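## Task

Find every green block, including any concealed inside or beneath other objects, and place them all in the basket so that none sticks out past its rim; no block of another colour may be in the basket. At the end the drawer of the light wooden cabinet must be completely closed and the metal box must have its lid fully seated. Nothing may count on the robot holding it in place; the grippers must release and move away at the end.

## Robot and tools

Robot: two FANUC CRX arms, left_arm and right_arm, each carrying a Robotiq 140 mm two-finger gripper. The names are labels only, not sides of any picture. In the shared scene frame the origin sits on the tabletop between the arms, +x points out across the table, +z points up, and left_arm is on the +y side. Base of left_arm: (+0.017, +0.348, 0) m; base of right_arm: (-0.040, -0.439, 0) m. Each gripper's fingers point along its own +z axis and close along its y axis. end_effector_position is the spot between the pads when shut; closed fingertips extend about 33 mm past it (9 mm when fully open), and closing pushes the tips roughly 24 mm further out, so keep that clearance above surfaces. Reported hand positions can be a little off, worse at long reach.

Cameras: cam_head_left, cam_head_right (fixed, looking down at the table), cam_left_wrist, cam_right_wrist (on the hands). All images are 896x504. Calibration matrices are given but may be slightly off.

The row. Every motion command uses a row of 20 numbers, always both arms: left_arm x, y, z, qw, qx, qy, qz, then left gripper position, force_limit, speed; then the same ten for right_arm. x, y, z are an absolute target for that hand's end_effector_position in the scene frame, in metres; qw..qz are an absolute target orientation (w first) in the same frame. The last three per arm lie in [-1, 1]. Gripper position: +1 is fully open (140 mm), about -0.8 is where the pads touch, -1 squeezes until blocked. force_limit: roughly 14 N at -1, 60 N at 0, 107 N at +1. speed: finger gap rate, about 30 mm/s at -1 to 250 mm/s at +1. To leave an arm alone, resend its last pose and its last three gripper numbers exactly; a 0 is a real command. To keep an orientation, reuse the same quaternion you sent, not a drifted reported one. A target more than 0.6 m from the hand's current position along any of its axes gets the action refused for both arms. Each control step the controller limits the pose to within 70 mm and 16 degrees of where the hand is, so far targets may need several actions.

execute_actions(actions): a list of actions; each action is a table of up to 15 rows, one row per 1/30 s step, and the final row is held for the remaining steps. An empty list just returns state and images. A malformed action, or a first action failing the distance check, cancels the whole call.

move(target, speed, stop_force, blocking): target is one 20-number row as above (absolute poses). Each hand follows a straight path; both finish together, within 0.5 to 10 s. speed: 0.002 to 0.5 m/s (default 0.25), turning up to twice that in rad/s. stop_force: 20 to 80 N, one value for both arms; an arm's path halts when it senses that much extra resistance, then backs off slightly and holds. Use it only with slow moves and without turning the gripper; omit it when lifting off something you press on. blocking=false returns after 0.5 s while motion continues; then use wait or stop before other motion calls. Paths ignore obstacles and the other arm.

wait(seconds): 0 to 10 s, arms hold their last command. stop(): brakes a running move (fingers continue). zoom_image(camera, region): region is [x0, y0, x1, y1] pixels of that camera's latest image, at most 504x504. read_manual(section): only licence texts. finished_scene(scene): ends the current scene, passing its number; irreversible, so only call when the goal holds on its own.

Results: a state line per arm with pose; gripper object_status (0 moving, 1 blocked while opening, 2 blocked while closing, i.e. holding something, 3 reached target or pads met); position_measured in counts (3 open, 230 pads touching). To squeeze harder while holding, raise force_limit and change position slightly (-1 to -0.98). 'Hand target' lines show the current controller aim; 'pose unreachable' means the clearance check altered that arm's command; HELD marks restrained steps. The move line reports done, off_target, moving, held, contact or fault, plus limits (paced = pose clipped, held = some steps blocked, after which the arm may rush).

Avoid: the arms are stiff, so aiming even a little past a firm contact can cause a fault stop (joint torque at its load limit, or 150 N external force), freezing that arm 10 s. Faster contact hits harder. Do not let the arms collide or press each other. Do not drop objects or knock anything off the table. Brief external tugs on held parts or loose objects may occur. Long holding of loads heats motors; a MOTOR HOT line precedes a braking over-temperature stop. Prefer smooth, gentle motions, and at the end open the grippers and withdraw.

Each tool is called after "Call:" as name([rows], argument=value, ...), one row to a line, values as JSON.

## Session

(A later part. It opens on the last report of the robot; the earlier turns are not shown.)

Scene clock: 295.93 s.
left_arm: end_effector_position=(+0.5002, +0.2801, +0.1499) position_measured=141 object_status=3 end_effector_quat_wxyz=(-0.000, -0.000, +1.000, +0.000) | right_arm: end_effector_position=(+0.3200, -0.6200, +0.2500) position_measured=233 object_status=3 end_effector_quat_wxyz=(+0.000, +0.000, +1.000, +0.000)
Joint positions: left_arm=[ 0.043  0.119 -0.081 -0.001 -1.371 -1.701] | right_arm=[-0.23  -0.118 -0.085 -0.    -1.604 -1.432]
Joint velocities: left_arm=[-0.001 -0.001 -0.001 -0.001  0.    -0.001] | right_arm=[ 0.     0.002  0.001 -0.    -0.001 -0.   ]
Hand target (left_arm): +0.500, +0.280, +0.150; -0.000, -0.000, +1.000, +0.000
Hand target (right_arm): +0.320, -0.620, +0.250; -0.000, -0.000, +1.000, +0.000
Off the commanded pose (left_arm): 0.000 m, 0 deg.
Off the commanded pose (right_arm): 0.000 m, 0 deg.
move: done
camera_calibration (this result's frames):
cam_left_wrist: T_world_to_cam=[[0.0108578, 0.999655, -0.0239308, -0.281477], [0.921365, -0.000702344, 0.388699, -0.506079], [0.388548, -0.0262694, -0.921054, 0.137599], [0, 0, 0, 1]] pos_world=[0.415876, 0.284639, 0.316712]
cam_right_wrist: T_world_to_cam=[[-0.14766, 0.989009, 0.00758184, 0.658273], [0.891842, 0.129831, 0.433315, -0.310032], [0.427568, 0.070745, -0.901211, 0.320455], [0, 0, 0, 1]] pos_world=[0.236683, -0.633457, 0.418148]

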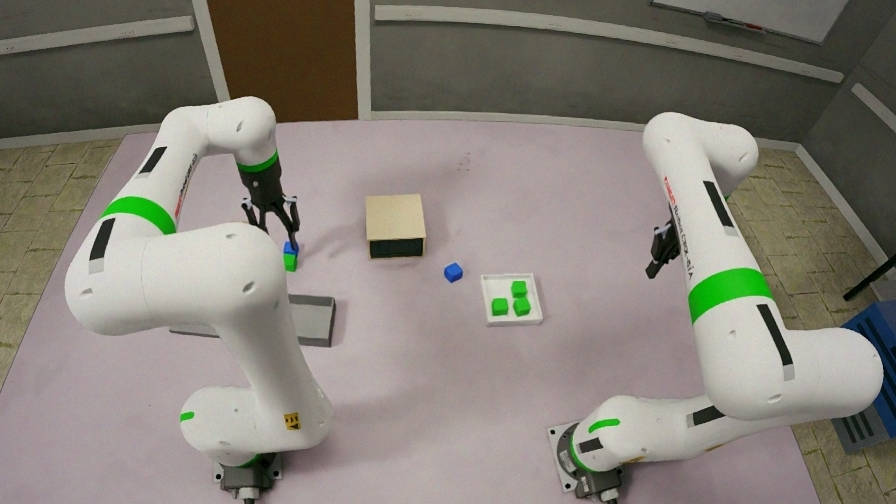

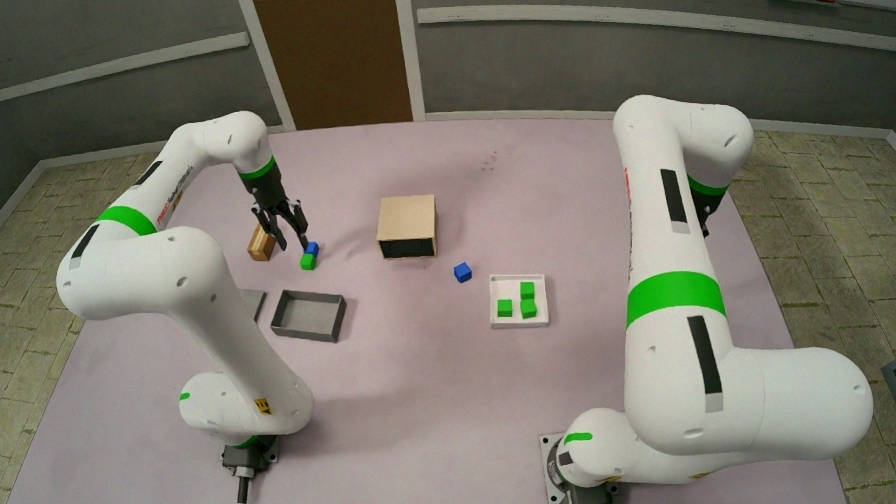

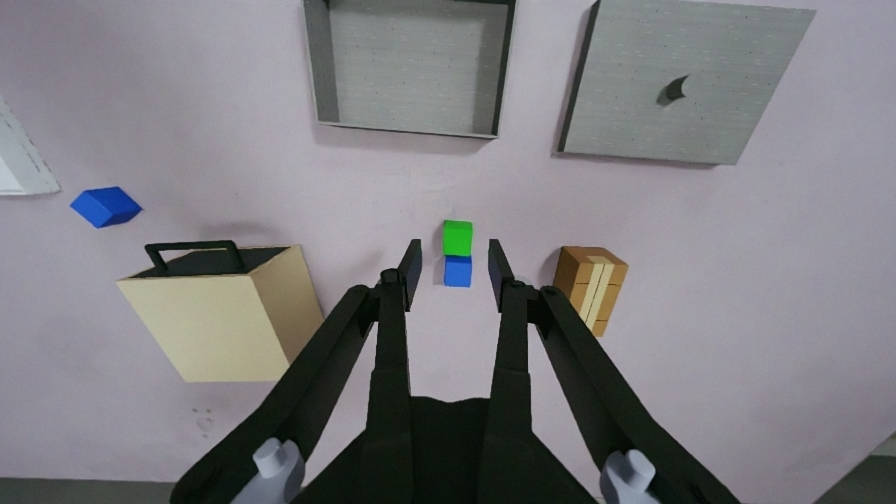

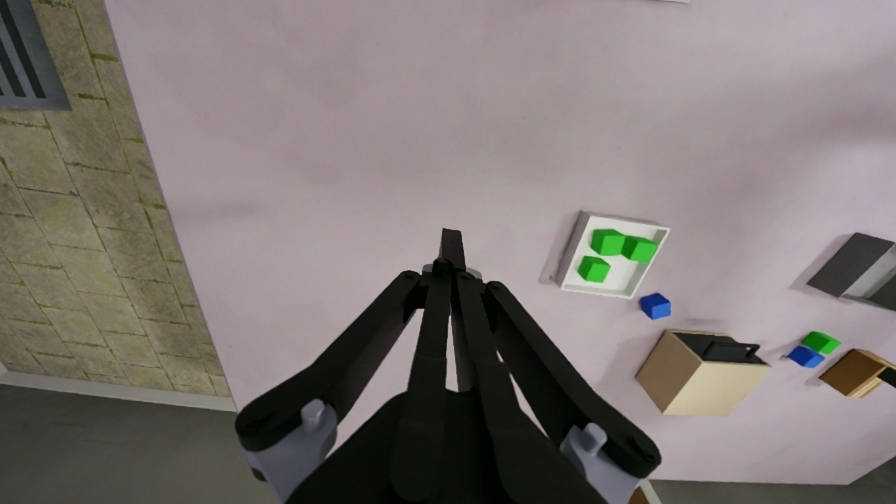

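Call:
move(target=[0.523,0.283,0.04,0,0,1,0,-0.1,0,0, 0.32,-0.62,0.25,0,0,1,0,-1,0,0], speed=0.12)

Call:
execute_actions([
  [[0.523,0.283,0.04,0,0,1,0,-1,0,0, 0.32,-0.62,0.25,0,0,1,0,-1,0,0]],
])

Call:
move(target=[0.50,0.25,0.2,0,0,1,0,-1,0,0, 0.32,-0.62,0.25,0,0,1,0,-1,0,0], speed=0.25)

Call:
move(target=[0.418,-0.279,0.15,0,0,1,0,-1,0,0, 0.32,-0.62,0.25,0,0,1,0,-1,0,0], speed=0.3)

Scene clock: 310.80 s.
left_arm: end_effector_position=(+0.5230, +0.2831, +0.0401) position_measured=141 object_status=3 end_effector_quat_wxyz=(+0.000, -0.000, +1.000, +0.000) | right_arm: end_effector_position=(+0.3200, -0.6200, +0.2500) position_measured=233 object_status=3 end_effector_quat_wxyz=(+0.000, +0.000, +1.000, +0.000)
Joint positions: left_arm=[ 0.043  0.258 -0.186 -0.    -1.126 -1.701] | right_arm=[-0.23  -0.118 -0.085 -0.    -1.604 -1.432]
Joint velocities: left_arm=[-0.     0.001 -0.001  0.     0.     0.   ] | right_arm=[-0.     0.    -0.001 -0.     0.     0.001]
Hand target (left_arm): +0.523, +0.283, +0.040; -0.000, -0.000, +1.000, +0.000
Hand target (right_arm): +0.320, -0.620, +0.250; -0.000, -0.000, +1.000, +0.000
Off the commanded pose (left_arm): 0.000 m, 0 deg.
Off the commanded pose (right_arm): 0.000 m, 0 deg.
move: done
camera_calibration (this result's frames):
cam_left_wrist: T_world_to_cam=[[0.0106245, 0.999646, -0.0244087, -0.287204], [0.921182, -0.000289009, 0.389133, -0.484488], [0.388988, -0.0266192, -0.920858, 0.0274313], [0, 0, 0, 1]] pos_world=[0.438682, 0.287692, 0.20678]
cam_right_wrist: T_world_to_cam=[[-0.14766, 0.989009, 0.00758189, 0.658273], [0.891842, 0.129831, 0.433315, -0.310032], [0.427568, 0.0707451, -0.901211, 0.320455], [0, 0, 0, 1]] pos_world=[0.236683, -0.633457, 0.418148]

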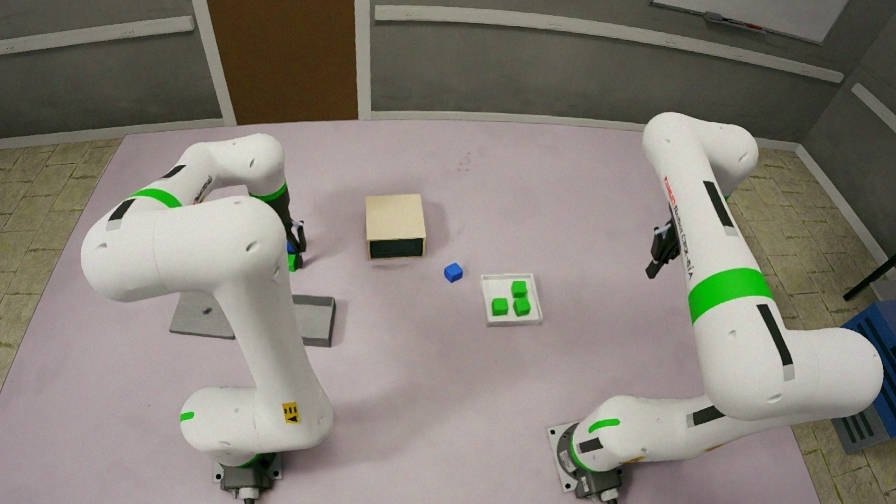

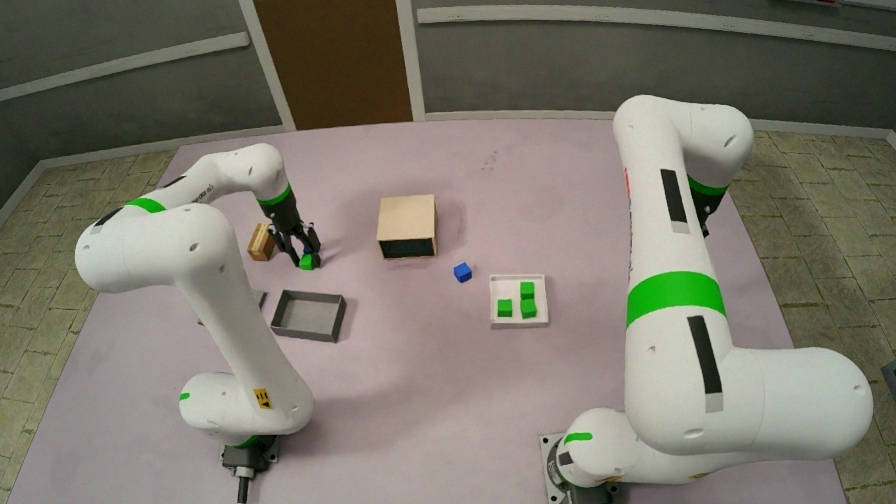

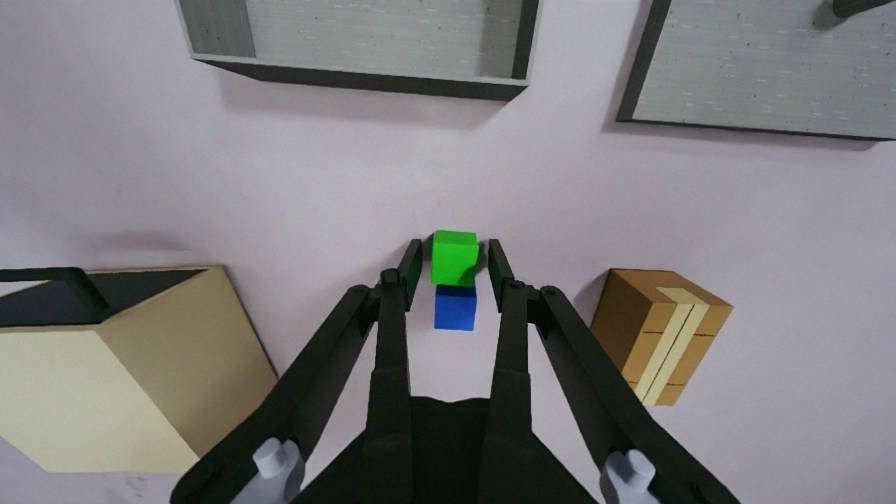

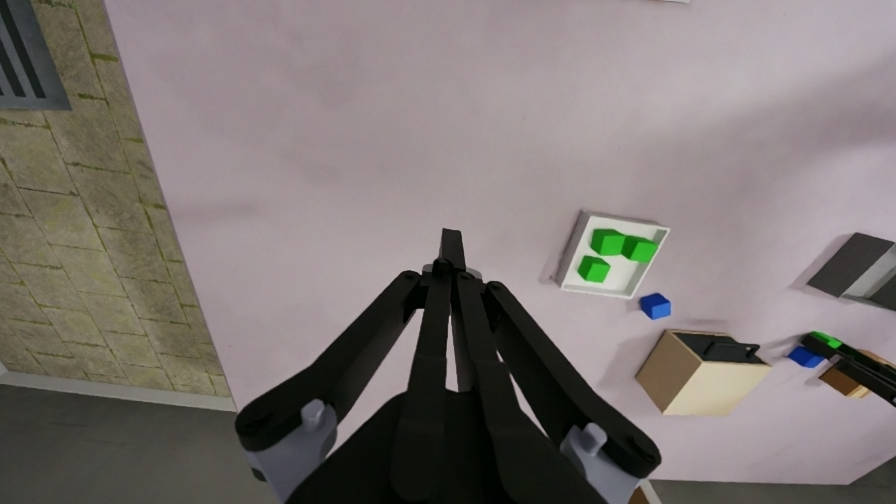

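Scene clock: 311.30 s.
left_arm: end_effector_position=(+0.5230, +0.2830, +0.0400) position_measured=181 object_status=2 end_effector_quat_wxyz=(+0.000, -0.000, +1.000, -0.000) | right_arm: end_effector_position=(+0.3200, -0.6200, +0.2500) position_measured=233 object_status=3 end_effector_quat_wxyz=(+0.000, +0.000, +1.000, +0.000)
Joint positions: left_arm=[ 0.043  0.258 -0.186  0.    -1.126 -1.702] | right_arm=[-0.23  -0.118 -0.085 -0.    -1.604 -1.432]
Joint velocities: left_arm=[ 0.     0.001  0.001  0.    -0.001  0.001] | right_arm=[ 0.001  0.001 -0.    -0.     0.     0.   ]
Hand target (left_arm): +0.523, +0.283, +0.040; -0.000, -0.000, +1.000, -0.000
Hand target (right_arm): +0.320, -0.620, +0.250; -0.000, -0.000, +1.000, +0.000
Off the commanded pose (left_arm): 0.000 m, 0 deg.
Off the commanded pose (right_arm): 0.000 m, 0 deg.
Step readings (end_effector_position):
0: left_arm (+0.5230, +0.2831, +0.0401) | right_arm (+0.3200, -0.6200, +0.2500)
1: left_arm (+0.5230, +0.2831, +0.0400) | right_arm (+0.3200, -0.6200, +0.2500)
2: left_arm (+0.5230, +0.2831, +0.0400) | right_arm (+0.3200, -0.6200, +0.2500)
4: left_arm (+0.5230, +0.2831, +0.0400) | right_arm (+0.3200, -0.6200, +0.2500)
8: left_arm (+0.5230, +0.2830, +0.0400) | right_arm (+0.3200, -0.6200, +0.2500)
15: end_effector_position above
camera_calibration (this result's frames):
cam_left_wrist: T_world_to_cam=[[0.0108342, 0.999639, -0.0245719, -0.287246], [0.921193, -0.000419455, 0.389106, -0.484418], [0.388955, -0.0268511, -0.920865, 0.0274863], [0, 0, 0, 1]] pos_world=[0.438663, 0.287677, 0.206743]
cam_right_wrist: T_world_to_cam=[[-0.147659, 0.989009, 0.00758195, 0.658273], [0.891842, 0.12983, 0.433315, -0.310032], [0.427568, 0.0707449, -0.901211, 0.320455], [0, 0, 0, 1]] pos_world=[0.236683, -0.633457, 0.418148]

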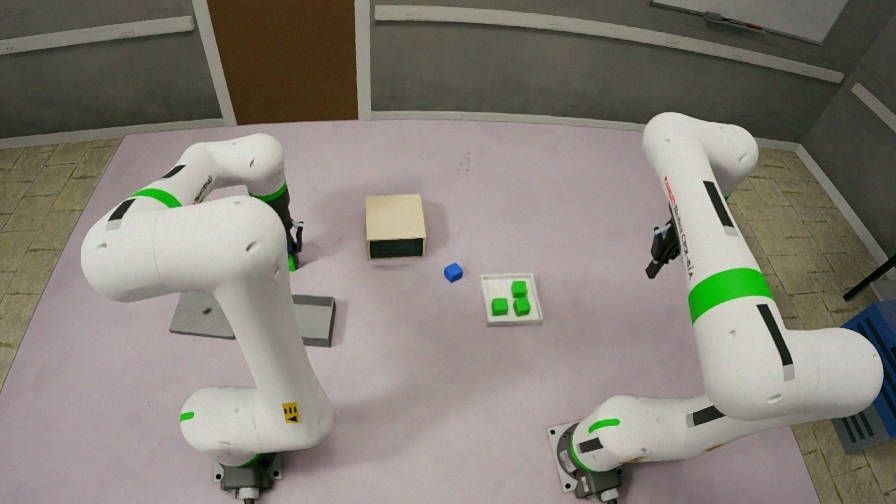

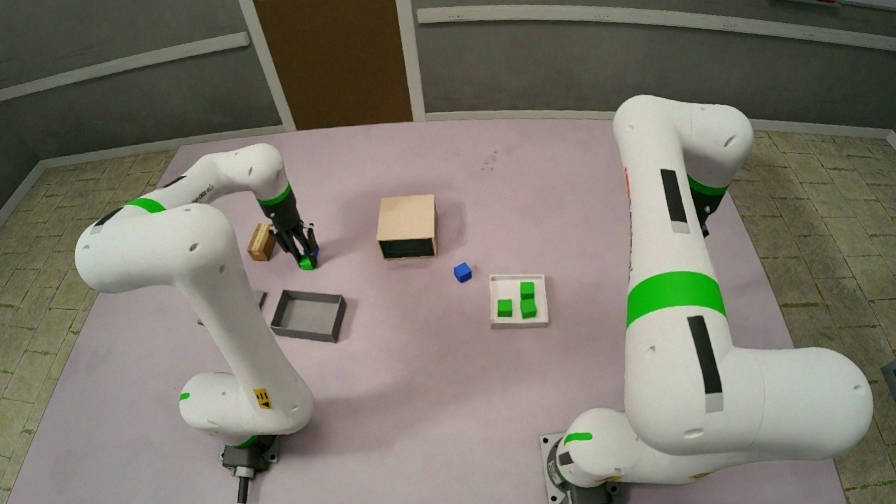

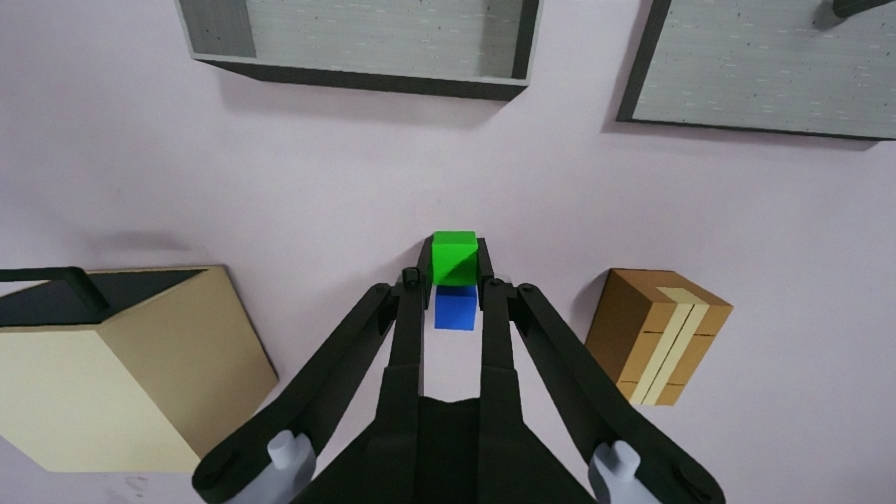

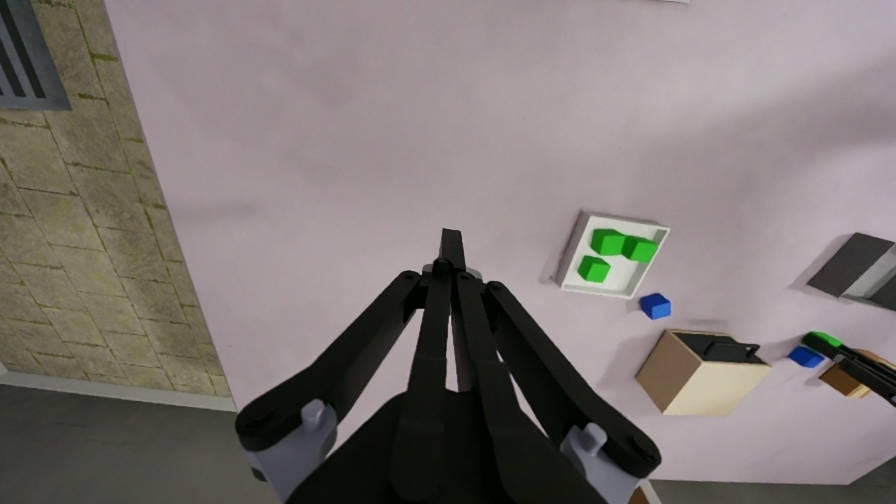

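Scene clock: 312.37 s.
left_arm: end_effector_position=(+0.5000, +0.2500, +0.2001) position_measured=181 object_status=2 end_effector_quat_wxyz=(+0.000, +0.000, +1.000, +0.000) | right_arm: end_effector_position=(+0.3200, -0.6200, +0.2500) position_measured=233 object_status=3 end_effector_quat_wxyz=(+0.000, +0.000, +1.000, +0.000)
Joint positions: left_arm=[-0.02   0.113  0.03  -0.    -1.487 -1.639] | right_arm=[-0.23  -0.118 -0.085 -0.    -1.604 -1.432]
Joint velocities: left_arm=[ 0.     0.002 -0.002  0.     0.     0.   ] | right_arm=[-0.    -0.001  0.001  0.     0.    -0.001]
Hand target (left_arm): +0.500, +0.250, +0.200; -0.000, +0.000, +1.000, +0.000
Hand target (right_arm): +0.320, -0.620, +0.250; -0.000, -0.000, +1.000, +0.000
Off the commanded pose (left_arm): 0.000 m, 0 deg.
Off the commanded pose (right_arm): 0.000 m, 0 deg.
move: done
camera_calibration (this result's frames):
cam_left_wrist: T_world_to_cam=[[0.0114481, 0.999636, -0.0244473, -0.250354], [0.92114, -0.00103006, 0.389231, -0.525323], [0.389064, -0.0269753, -0.920816, 0.182952], [0, 0, 0, 1]] pos_world=[0.415582, 0.254657, 0.366816]
cam_right_wrist: T_world_to_cam=[[-0.147659, 0.989009, 0.00758183, 0.658273], [0.891842, 0.12983, 0.433315, -0.310032], [0.427568, 0.0707448, -0.901211, 0.320455], [0, 0, 0, 1]] pos_world=[0.236683, -0.633457, 0.418148]

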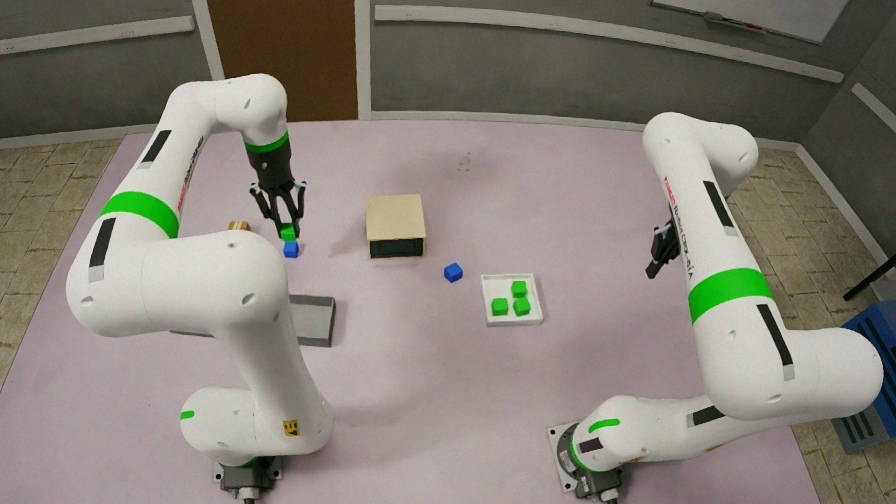

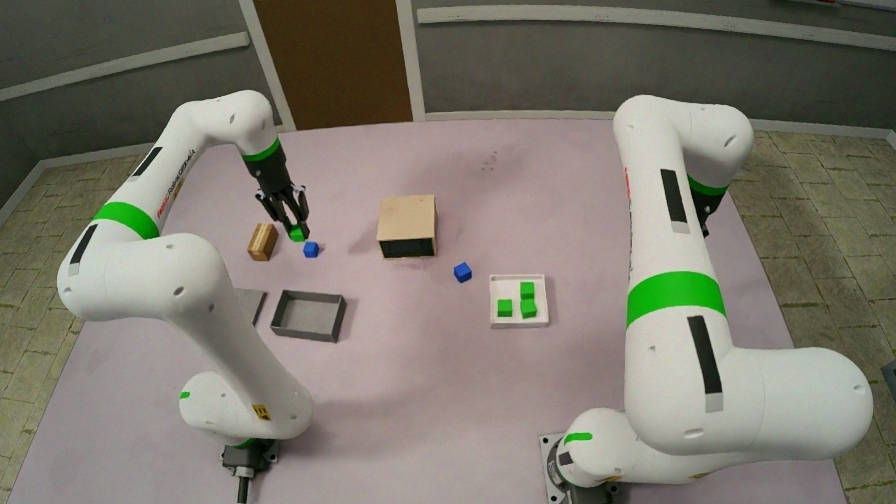

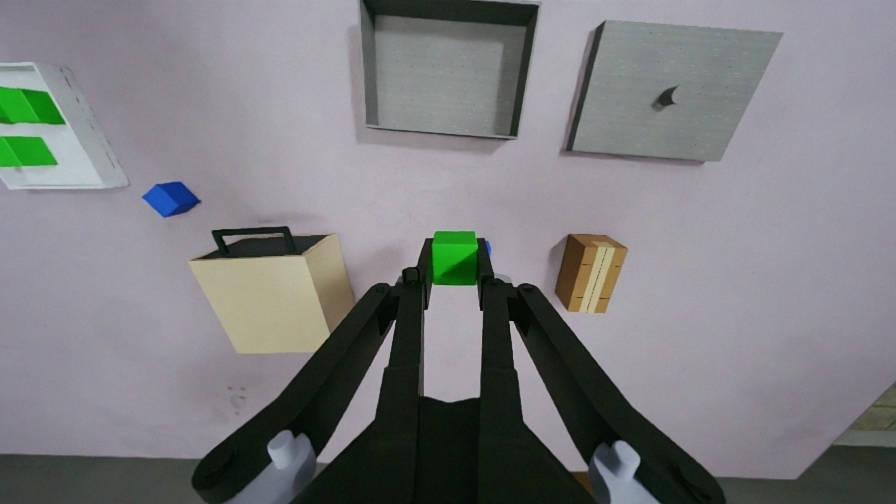

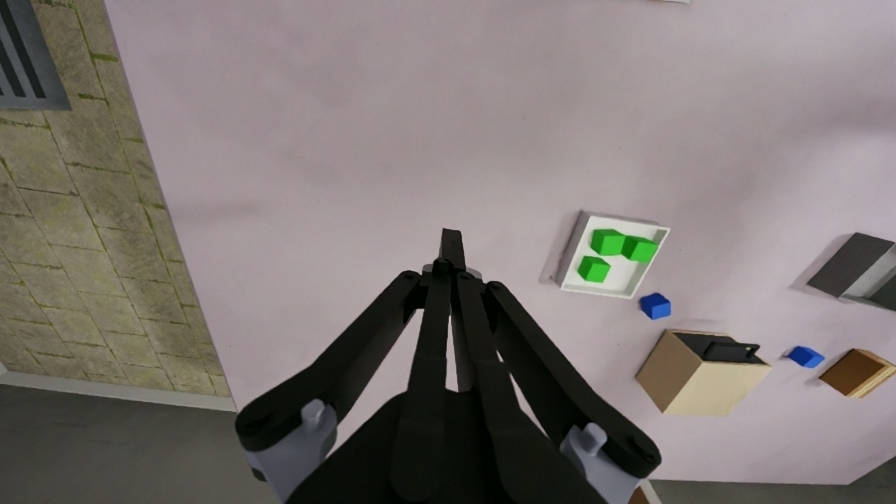

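Scene clock: 314.70 s.
left_arm: end_effector_position=(+0.4189, -0.2781, +0.1502) position_measured=181 object_status=2 end_effector_quat_wxyz=(-0.000, +0.000, +1.000, +0.001) | right_arm: end_effector_position=(+0.3200, -0.6200, +0.2500) position_measured=233 object_status=3 end_effector_quat_wxyz=(-0.000, +0.000, +1.000, +0.000)
Joint positions: left_arm=[-0.913  0.841  0.953 -0.002 -1.686 -0.746] | right_arm=[-0.23  -0.118 -0.085 -0.    -1.604 -1.432]
Joint velocities: left_arm=[-0.001  0.003  0.006 -0.001 -0.004  0.   ] | right_arm=[-0.    -0.001 -0.     0.     0.     0.   ]
Hand target (left_arm): +0.419, -0.278, +0.150; -0.000, +0.000, +1.000, +0.001
Hand target (right_arm): +0.320, -0.620, +0.250; -0.000, -0.000, +1.000, +0.000
Off the commanded pose (left_arm): 0.001 m, 0 deg.
Off the commanded pose (right_arm): 0.000 m, 0 deg.
move: done
camera_calibration (this result's frames):
cam_left_wrist: T_world_to_cam=[[0.0112105, 0.999694, -0.0220632, 0.277002], [0.921283, -0.00174843, 0.388888, -0.432], [0.38873, -0.0246861, -0.921021, 0.155045], [0, 0, 0, 1]] pos_world=[0.334618, -0.273845, 0.316911]
cam_right_wrist: T_world_to_cam=[[-0.14765, 0.989011, 0.00758191, 0.658271], [0.891843, 0.129822, 0.433315, -0.310037], [0.427569, 0.070741, -0.901211, 0.320453], [0, 0, 0, 1]] pos_world=[0.236683, -0.633457, 0.418148]

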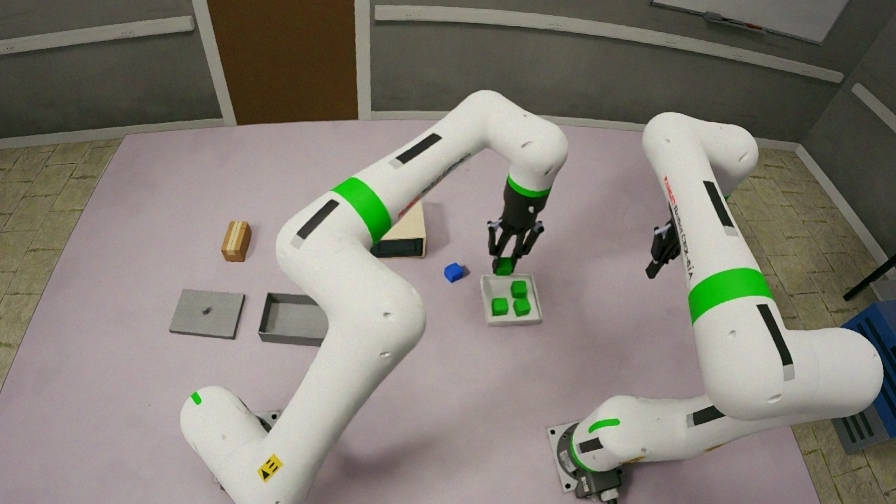

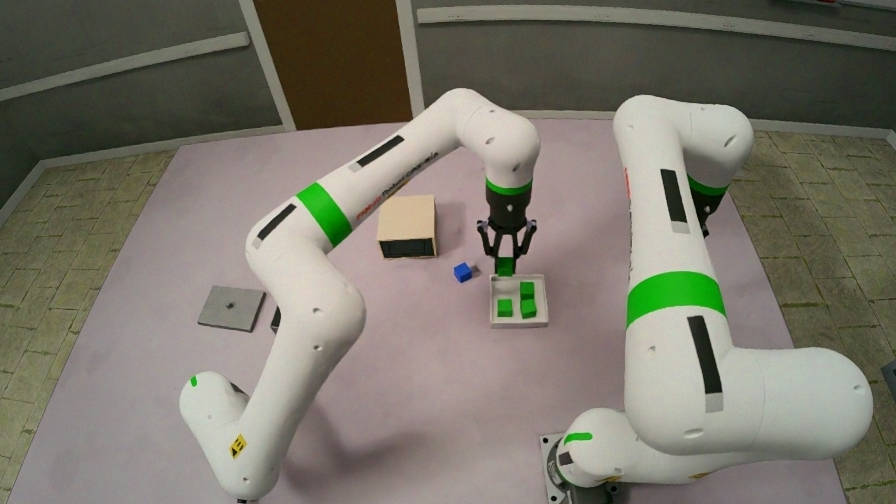

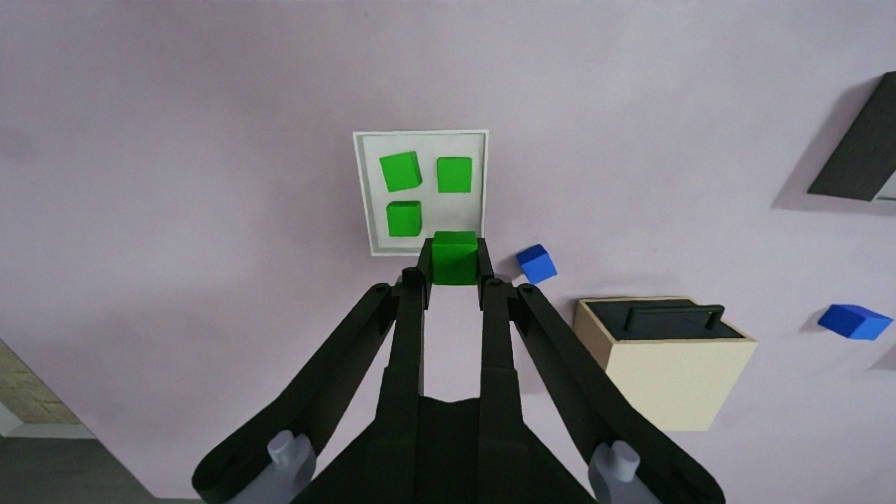

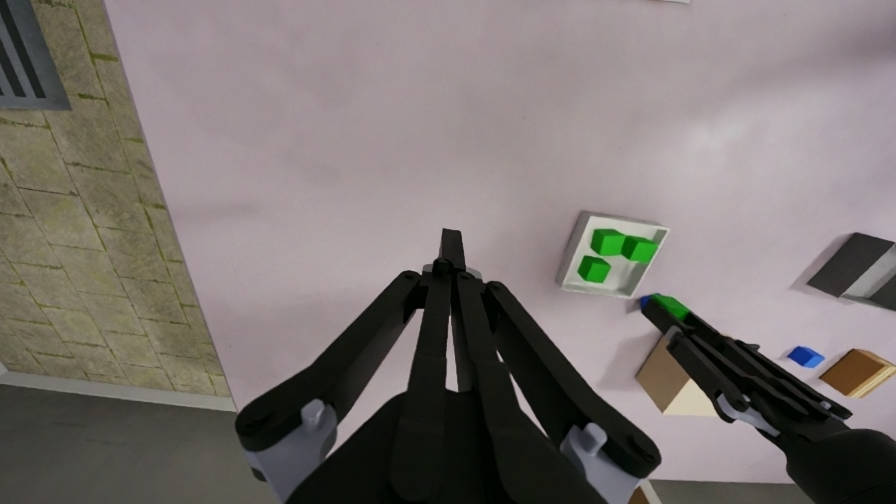

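Call:
move(target=[0.412,-0.280,0.057,0,0,1,0,-1,0,0, 0.32,-0.62,0.25,0,0,1,0,-1,0,0], speed=0.08)

Call:
execute_actions([
  [[0.412,-0.280,0.057,0,0,1,0,-0.35,0,0, 0.32,-0.62,0.25,0,0,1,0,-1,0,0]],
])

Call:
move(target=[0.412,-0.280,0.16,0,0,1,0,-0.35,0,0, 0.32,-0.62,0.25,0,0,1,0,-1,0,0], speed=0.2)

Call:
move(target=[0.36,0.50,0.14,0,0,1,0,-0.2,0.3,0, 0.32,-0.62,0.25,0,0,1,0,-1,0,0], speed=0.35)

Scene clock: 327.90 s.
left_arm: end_effector_position=(+0.4120, -0.2800, +0.0569) position_measured=181 object_status=2 end_effector_quat_wxyz=(-0.000, -0.000, +1.000, +0.000) | right_arm: end_effector_position=(+0.3200, -0.6200, +0.2500) position_measured=233 object_status=3 end_effector_quat_wxyz=(-0.000, -0.000, +1.000, +0.000)
Joint positions: left_arm=[-0.921  0.83   0.718  0.    -1.459 -0.737] | right_arm=[-0.23  -0.118 -0.085 -0.    -1.604 -1.432]
Joint velocities: left_arm=[-0.    -0.    -0.002  0.     0.    -0.   ] | right_arm=[-0. -0.  0.  0.  0. -0.]
Hand target (left_arm): +0.412, -0.280, +0.057; +0.000, -0.000, +1.000, +0.000
Hand target (right_arm): +0.320, -0.620, +0.250; -0.000, -0.000, +1.000, +0.000
Off the commanded pose (left_arm): 0.000 m, 0 deg.
Off the commanded pose (right_arm): 0.000 m, 0 deg.
move: done
camera_calibration (this result's frames):
cam_left_wrist: T_world_to_cam=[[0.010682, 0.999644, -0.0244316, 0.27729], [0.921241, -0.000337088, 0.388993, -0.388964], [0.388846, -0.0266626, -0.920917, 0.0712283], [0, 0, 0, 1]] pos_world=[0.327671, -0.275423, 0.223674]
cam_right_wrist: T_world_to_cam=[[-0.14766, 0.989009, 0.00758204, 0.65827], [0.891842, 0.129831, 0.433315, -0.310034], [0.427568, 0.0707453, -0.901211, 0.320455], [0, 0, 0, 1]] pos_world=[0.236685, -0.633454, 0.418148]

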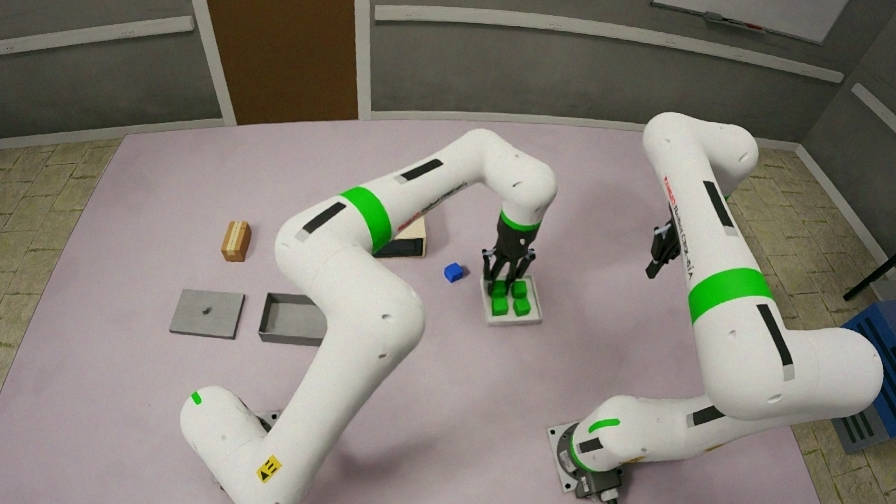

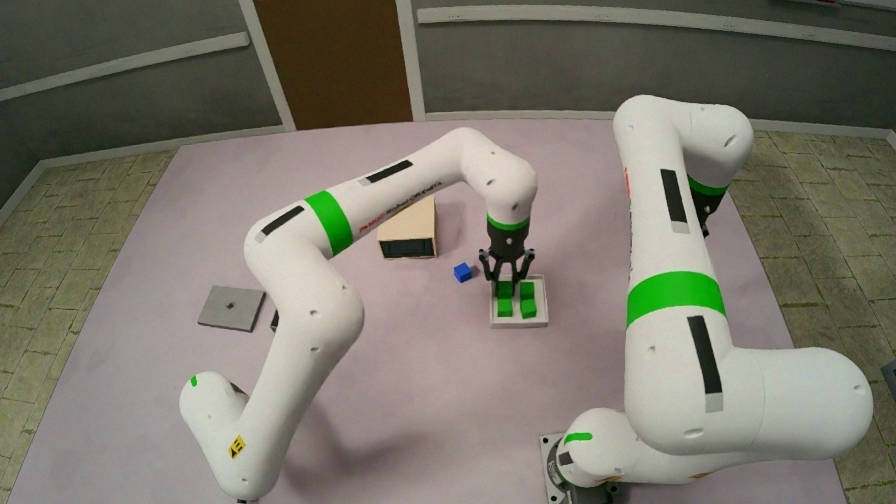

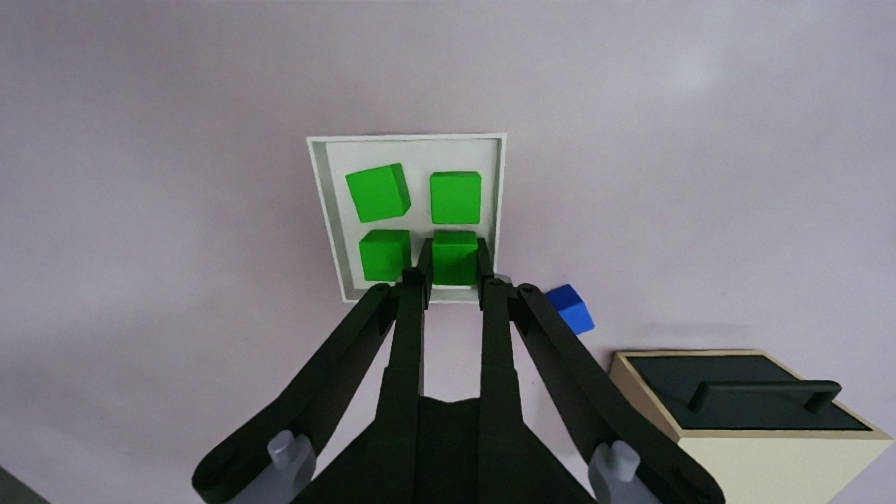

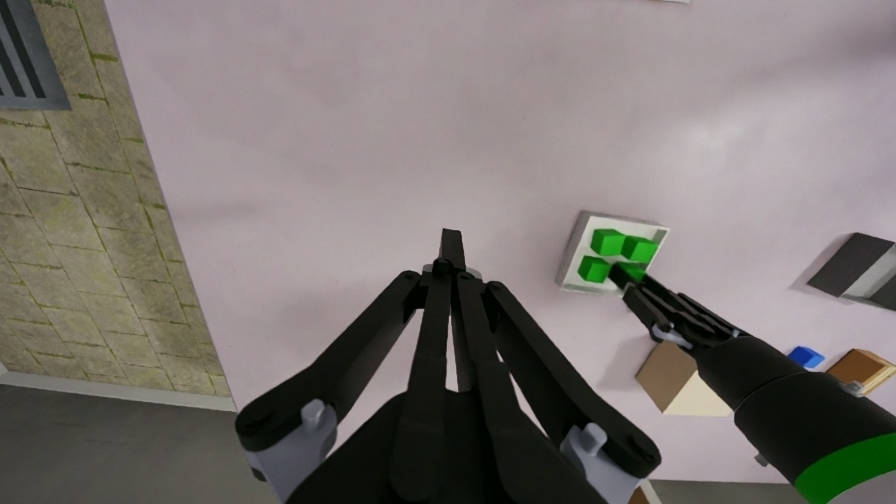

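Scene clock: 328.40 s.
left_arm: end_effector_position=(+0.4120, -0.2800, +0.0570) position_measured=173 object_status=3 end_effector_quat_wxyz=(-0.000, -0.000, +1.000, -0.000) | right_arm: end_effector_position=(+0.3200, -0.6200, +0.2500) position_measured=233 object_status=3 end_effector_quat_wxyz=(-0.000, -0.000, +1.000, +0.000)
Joint positions: left_arm=[-0.921  0.83   0.718  0.    -1.458 -0.738] | right_arm=[-0.23  -0.118 -0.085 -0.    -1.604 -1.432]
Joint velocities: left_arm=[ 0.    -0.    -0.     0.     0.001 -0.001] | right_arm=[-0.001 -0.    -0.     0.     0.     0.001]
Hand target (left_arm): +0.412, -0.280, +0.057; -0.000, -0.000, +1.000, +0.000
Hand target (right_arm): +0.320, -0.620, +0.250; +0.000, -0.000, +1.000, +0.000
Off the commanded pose (left_arm): 0.000 m, 0 deg.
Off the commanded pose (right_arm): 0.000 m, 0 deg.
Step readings (end_effector_position):
0: left_arm (+0.4120, -0.2800, +0.0569) | right_arm (+0.3200, -0.6200, +0.2500)
1: left_arm (+0.4120, -0.2800, +0.0569) | right_arm (+0.3200, -0.6200, +0.2500)
2: left_arm (+0.4120, -0.2800, +0.0569) | right_arm (+0.3200, -0.6200, +0.2500)
4: left_arm (+0.4120, -0.2800, +0.0568) | right_arm (+0.3200, -0.6200, +0.2500)
8: left_arm (+0.4120, -0.2800, +0.0568) | right_arm (+0.3200, -0.6200, +0.2500)
15: end_effector_position above
camera_calibration (this result's frames):
cam_left_wrist: T_world_to_cam=[[0.0109516, 0.99964, -0.0244913, 0.277156], [0.921219, -0.000560861, 0.389044, -0.389018], [0.38889, -0.0268225, -0.920894, 0.0712219], [0, 0, 0, 1]] pos_world=[0.327638, -0.275364, 0.223721]
cam_right_wrist: T_world_to_cam=[[-0.14766, 0.989009, 0.00758198, 0.65827], [0.891842, 0.129831, 0.433315, -0.310033], [0.427568, 0.0707453, -0.901211, 0.320455], [0, 0, 0, 1]] pos_world=[0.236685, -0.633454, 0.418148]

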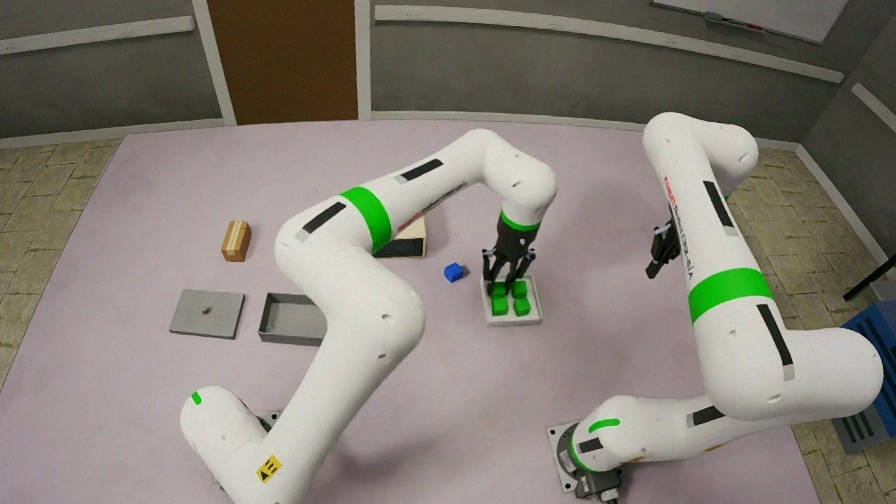

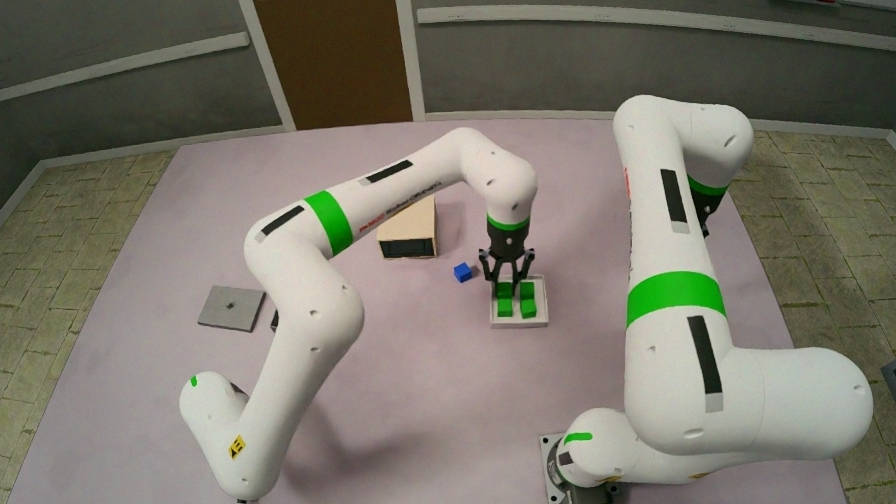

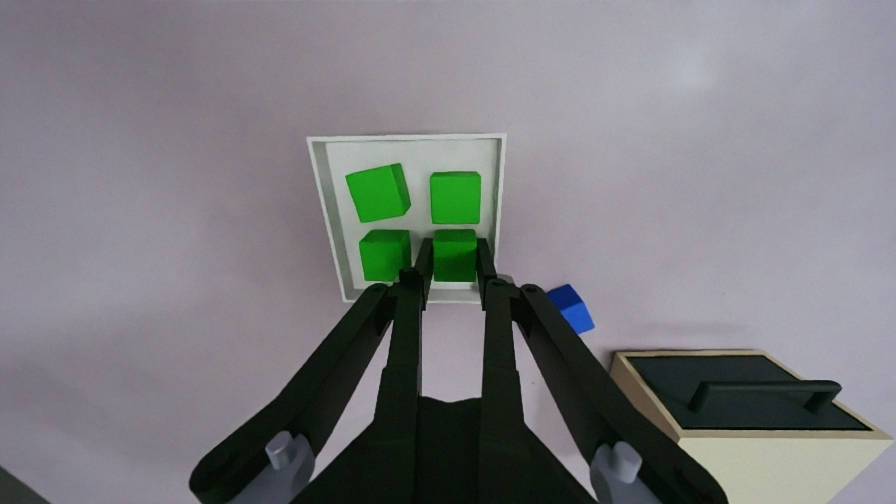

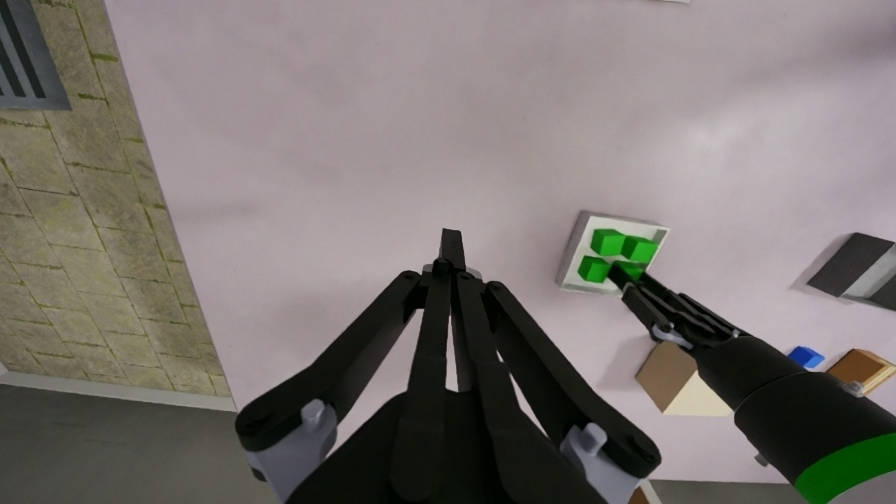

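Scene clock: 329.30 s.
left_arm: end_effector_position=(+0.4120, -0.2799, +0.1600) position_measured=173 object_status=3 end_effector_quat_wxyz=(-0.000, +0.000, +1.000, +0.000) | right_arm: end_effector_position=(+0.3200, -0.6200, +0.2500) position_measured=233 object_status=3 end_effector_quat_wxyz=(-0.000, +0.000, +1.000, +0.000)
Joint positions: left_arm=[-0.921  0.833  0.963  0.    -1.701 -0.738] | right_arm=[-0.23  -0.118 -0.085 -0.    -1.604 -1.432]
Joint velocities: left_arm=[ 0.     0.001  0.002 -0.001 -0.002  0.001] | right_arm=[-0.001 -0.001  0.     0.    -0.001 -0.   ]
Hand target (left_arm): +0.412, -0.280, +0.160; +0.000, +0.000, +1.000, -0.000
Hand target (right_arm): +0.320, -0.620, +0.250; +0.000, -0.000, +1.000, +0.000
Off the commanded pose (left_arm): 0.000 m, 0 deg.
Off the commanded pose (right_arm): 0.000 m, 0 deg.
move: done
camera_calibration (this result's frames):
cam_left_wrist: T_world_to_cam=[[0.0114638, 0.999635, -0.0244734, 0.279383], [0.921224, -0.00104023, 0.389031, -0.429249], [0.388863, -0.0270052, -0.9209, 0.166003], [0, 0, 0, 1]] pos_world=[0.327679, -0.275244, 0.326701]
cam_right_wrist: T_world_to_cam=[[-0.14766, 0.989009, 0.00758205, 0.65827], [0.891842, 0.129831, 0.433315, -0.310033], [0.427568, 0.0707451, -0.901211, 0.320455], [0, 0, 0, 1]] pos_world=[0.236685, -0.633454, 0.418148]

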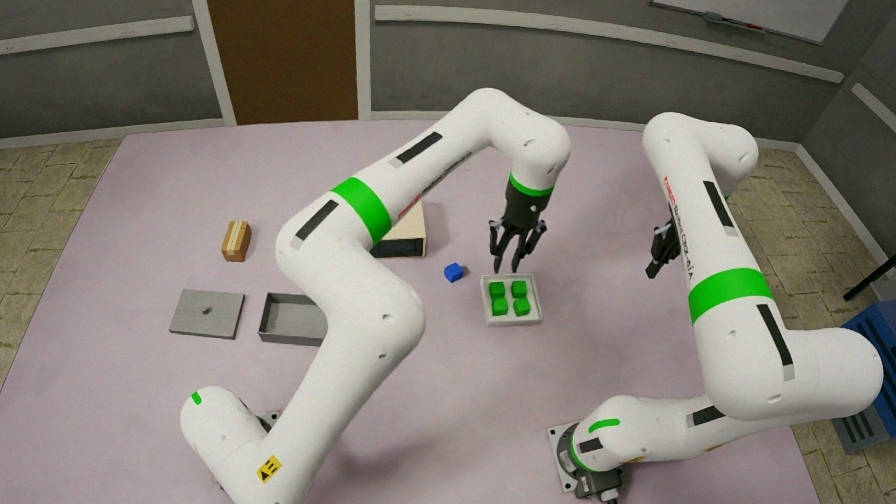

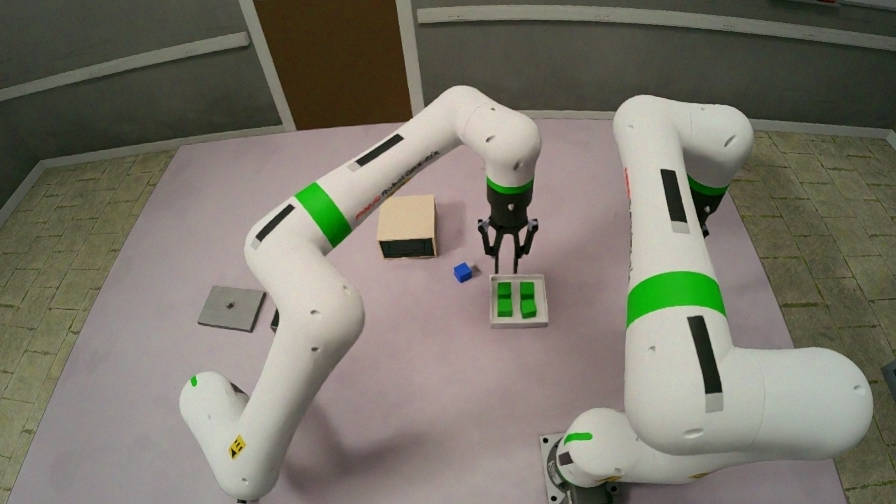

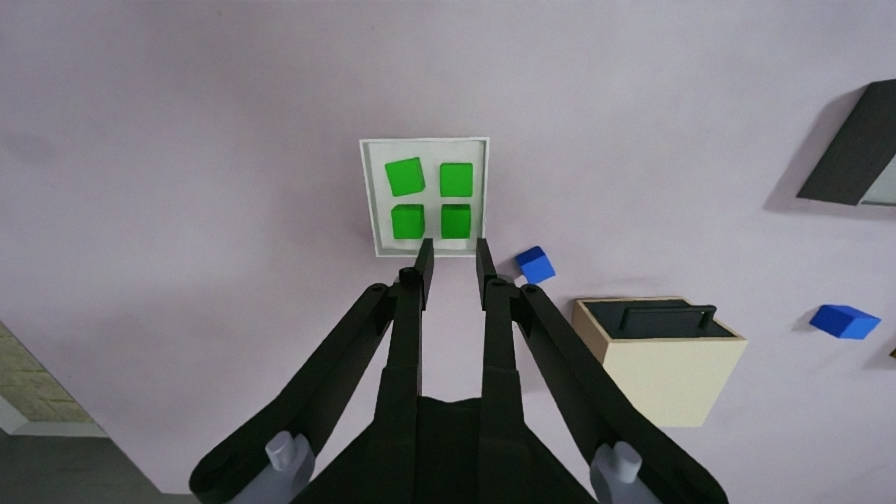

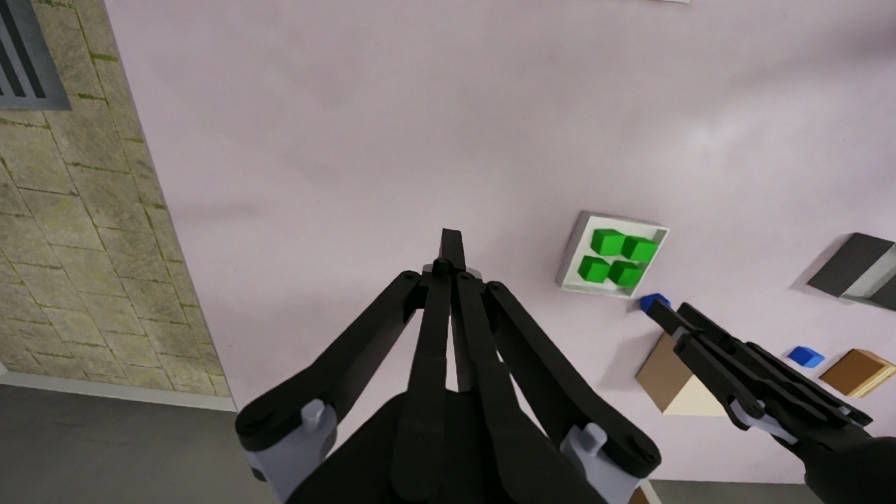

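action 0: the call puts the target (left_arm/x, left_arm/y, left_arm/z) 0.780 m from left_arm's end_effector_position in the last result along the gripper's own y axis as it stood there; a target may be at most 0.6 m away along each of those axes, so nothing of the call was run and nothing moved. Command a nearer target, and go on from there in a later call.


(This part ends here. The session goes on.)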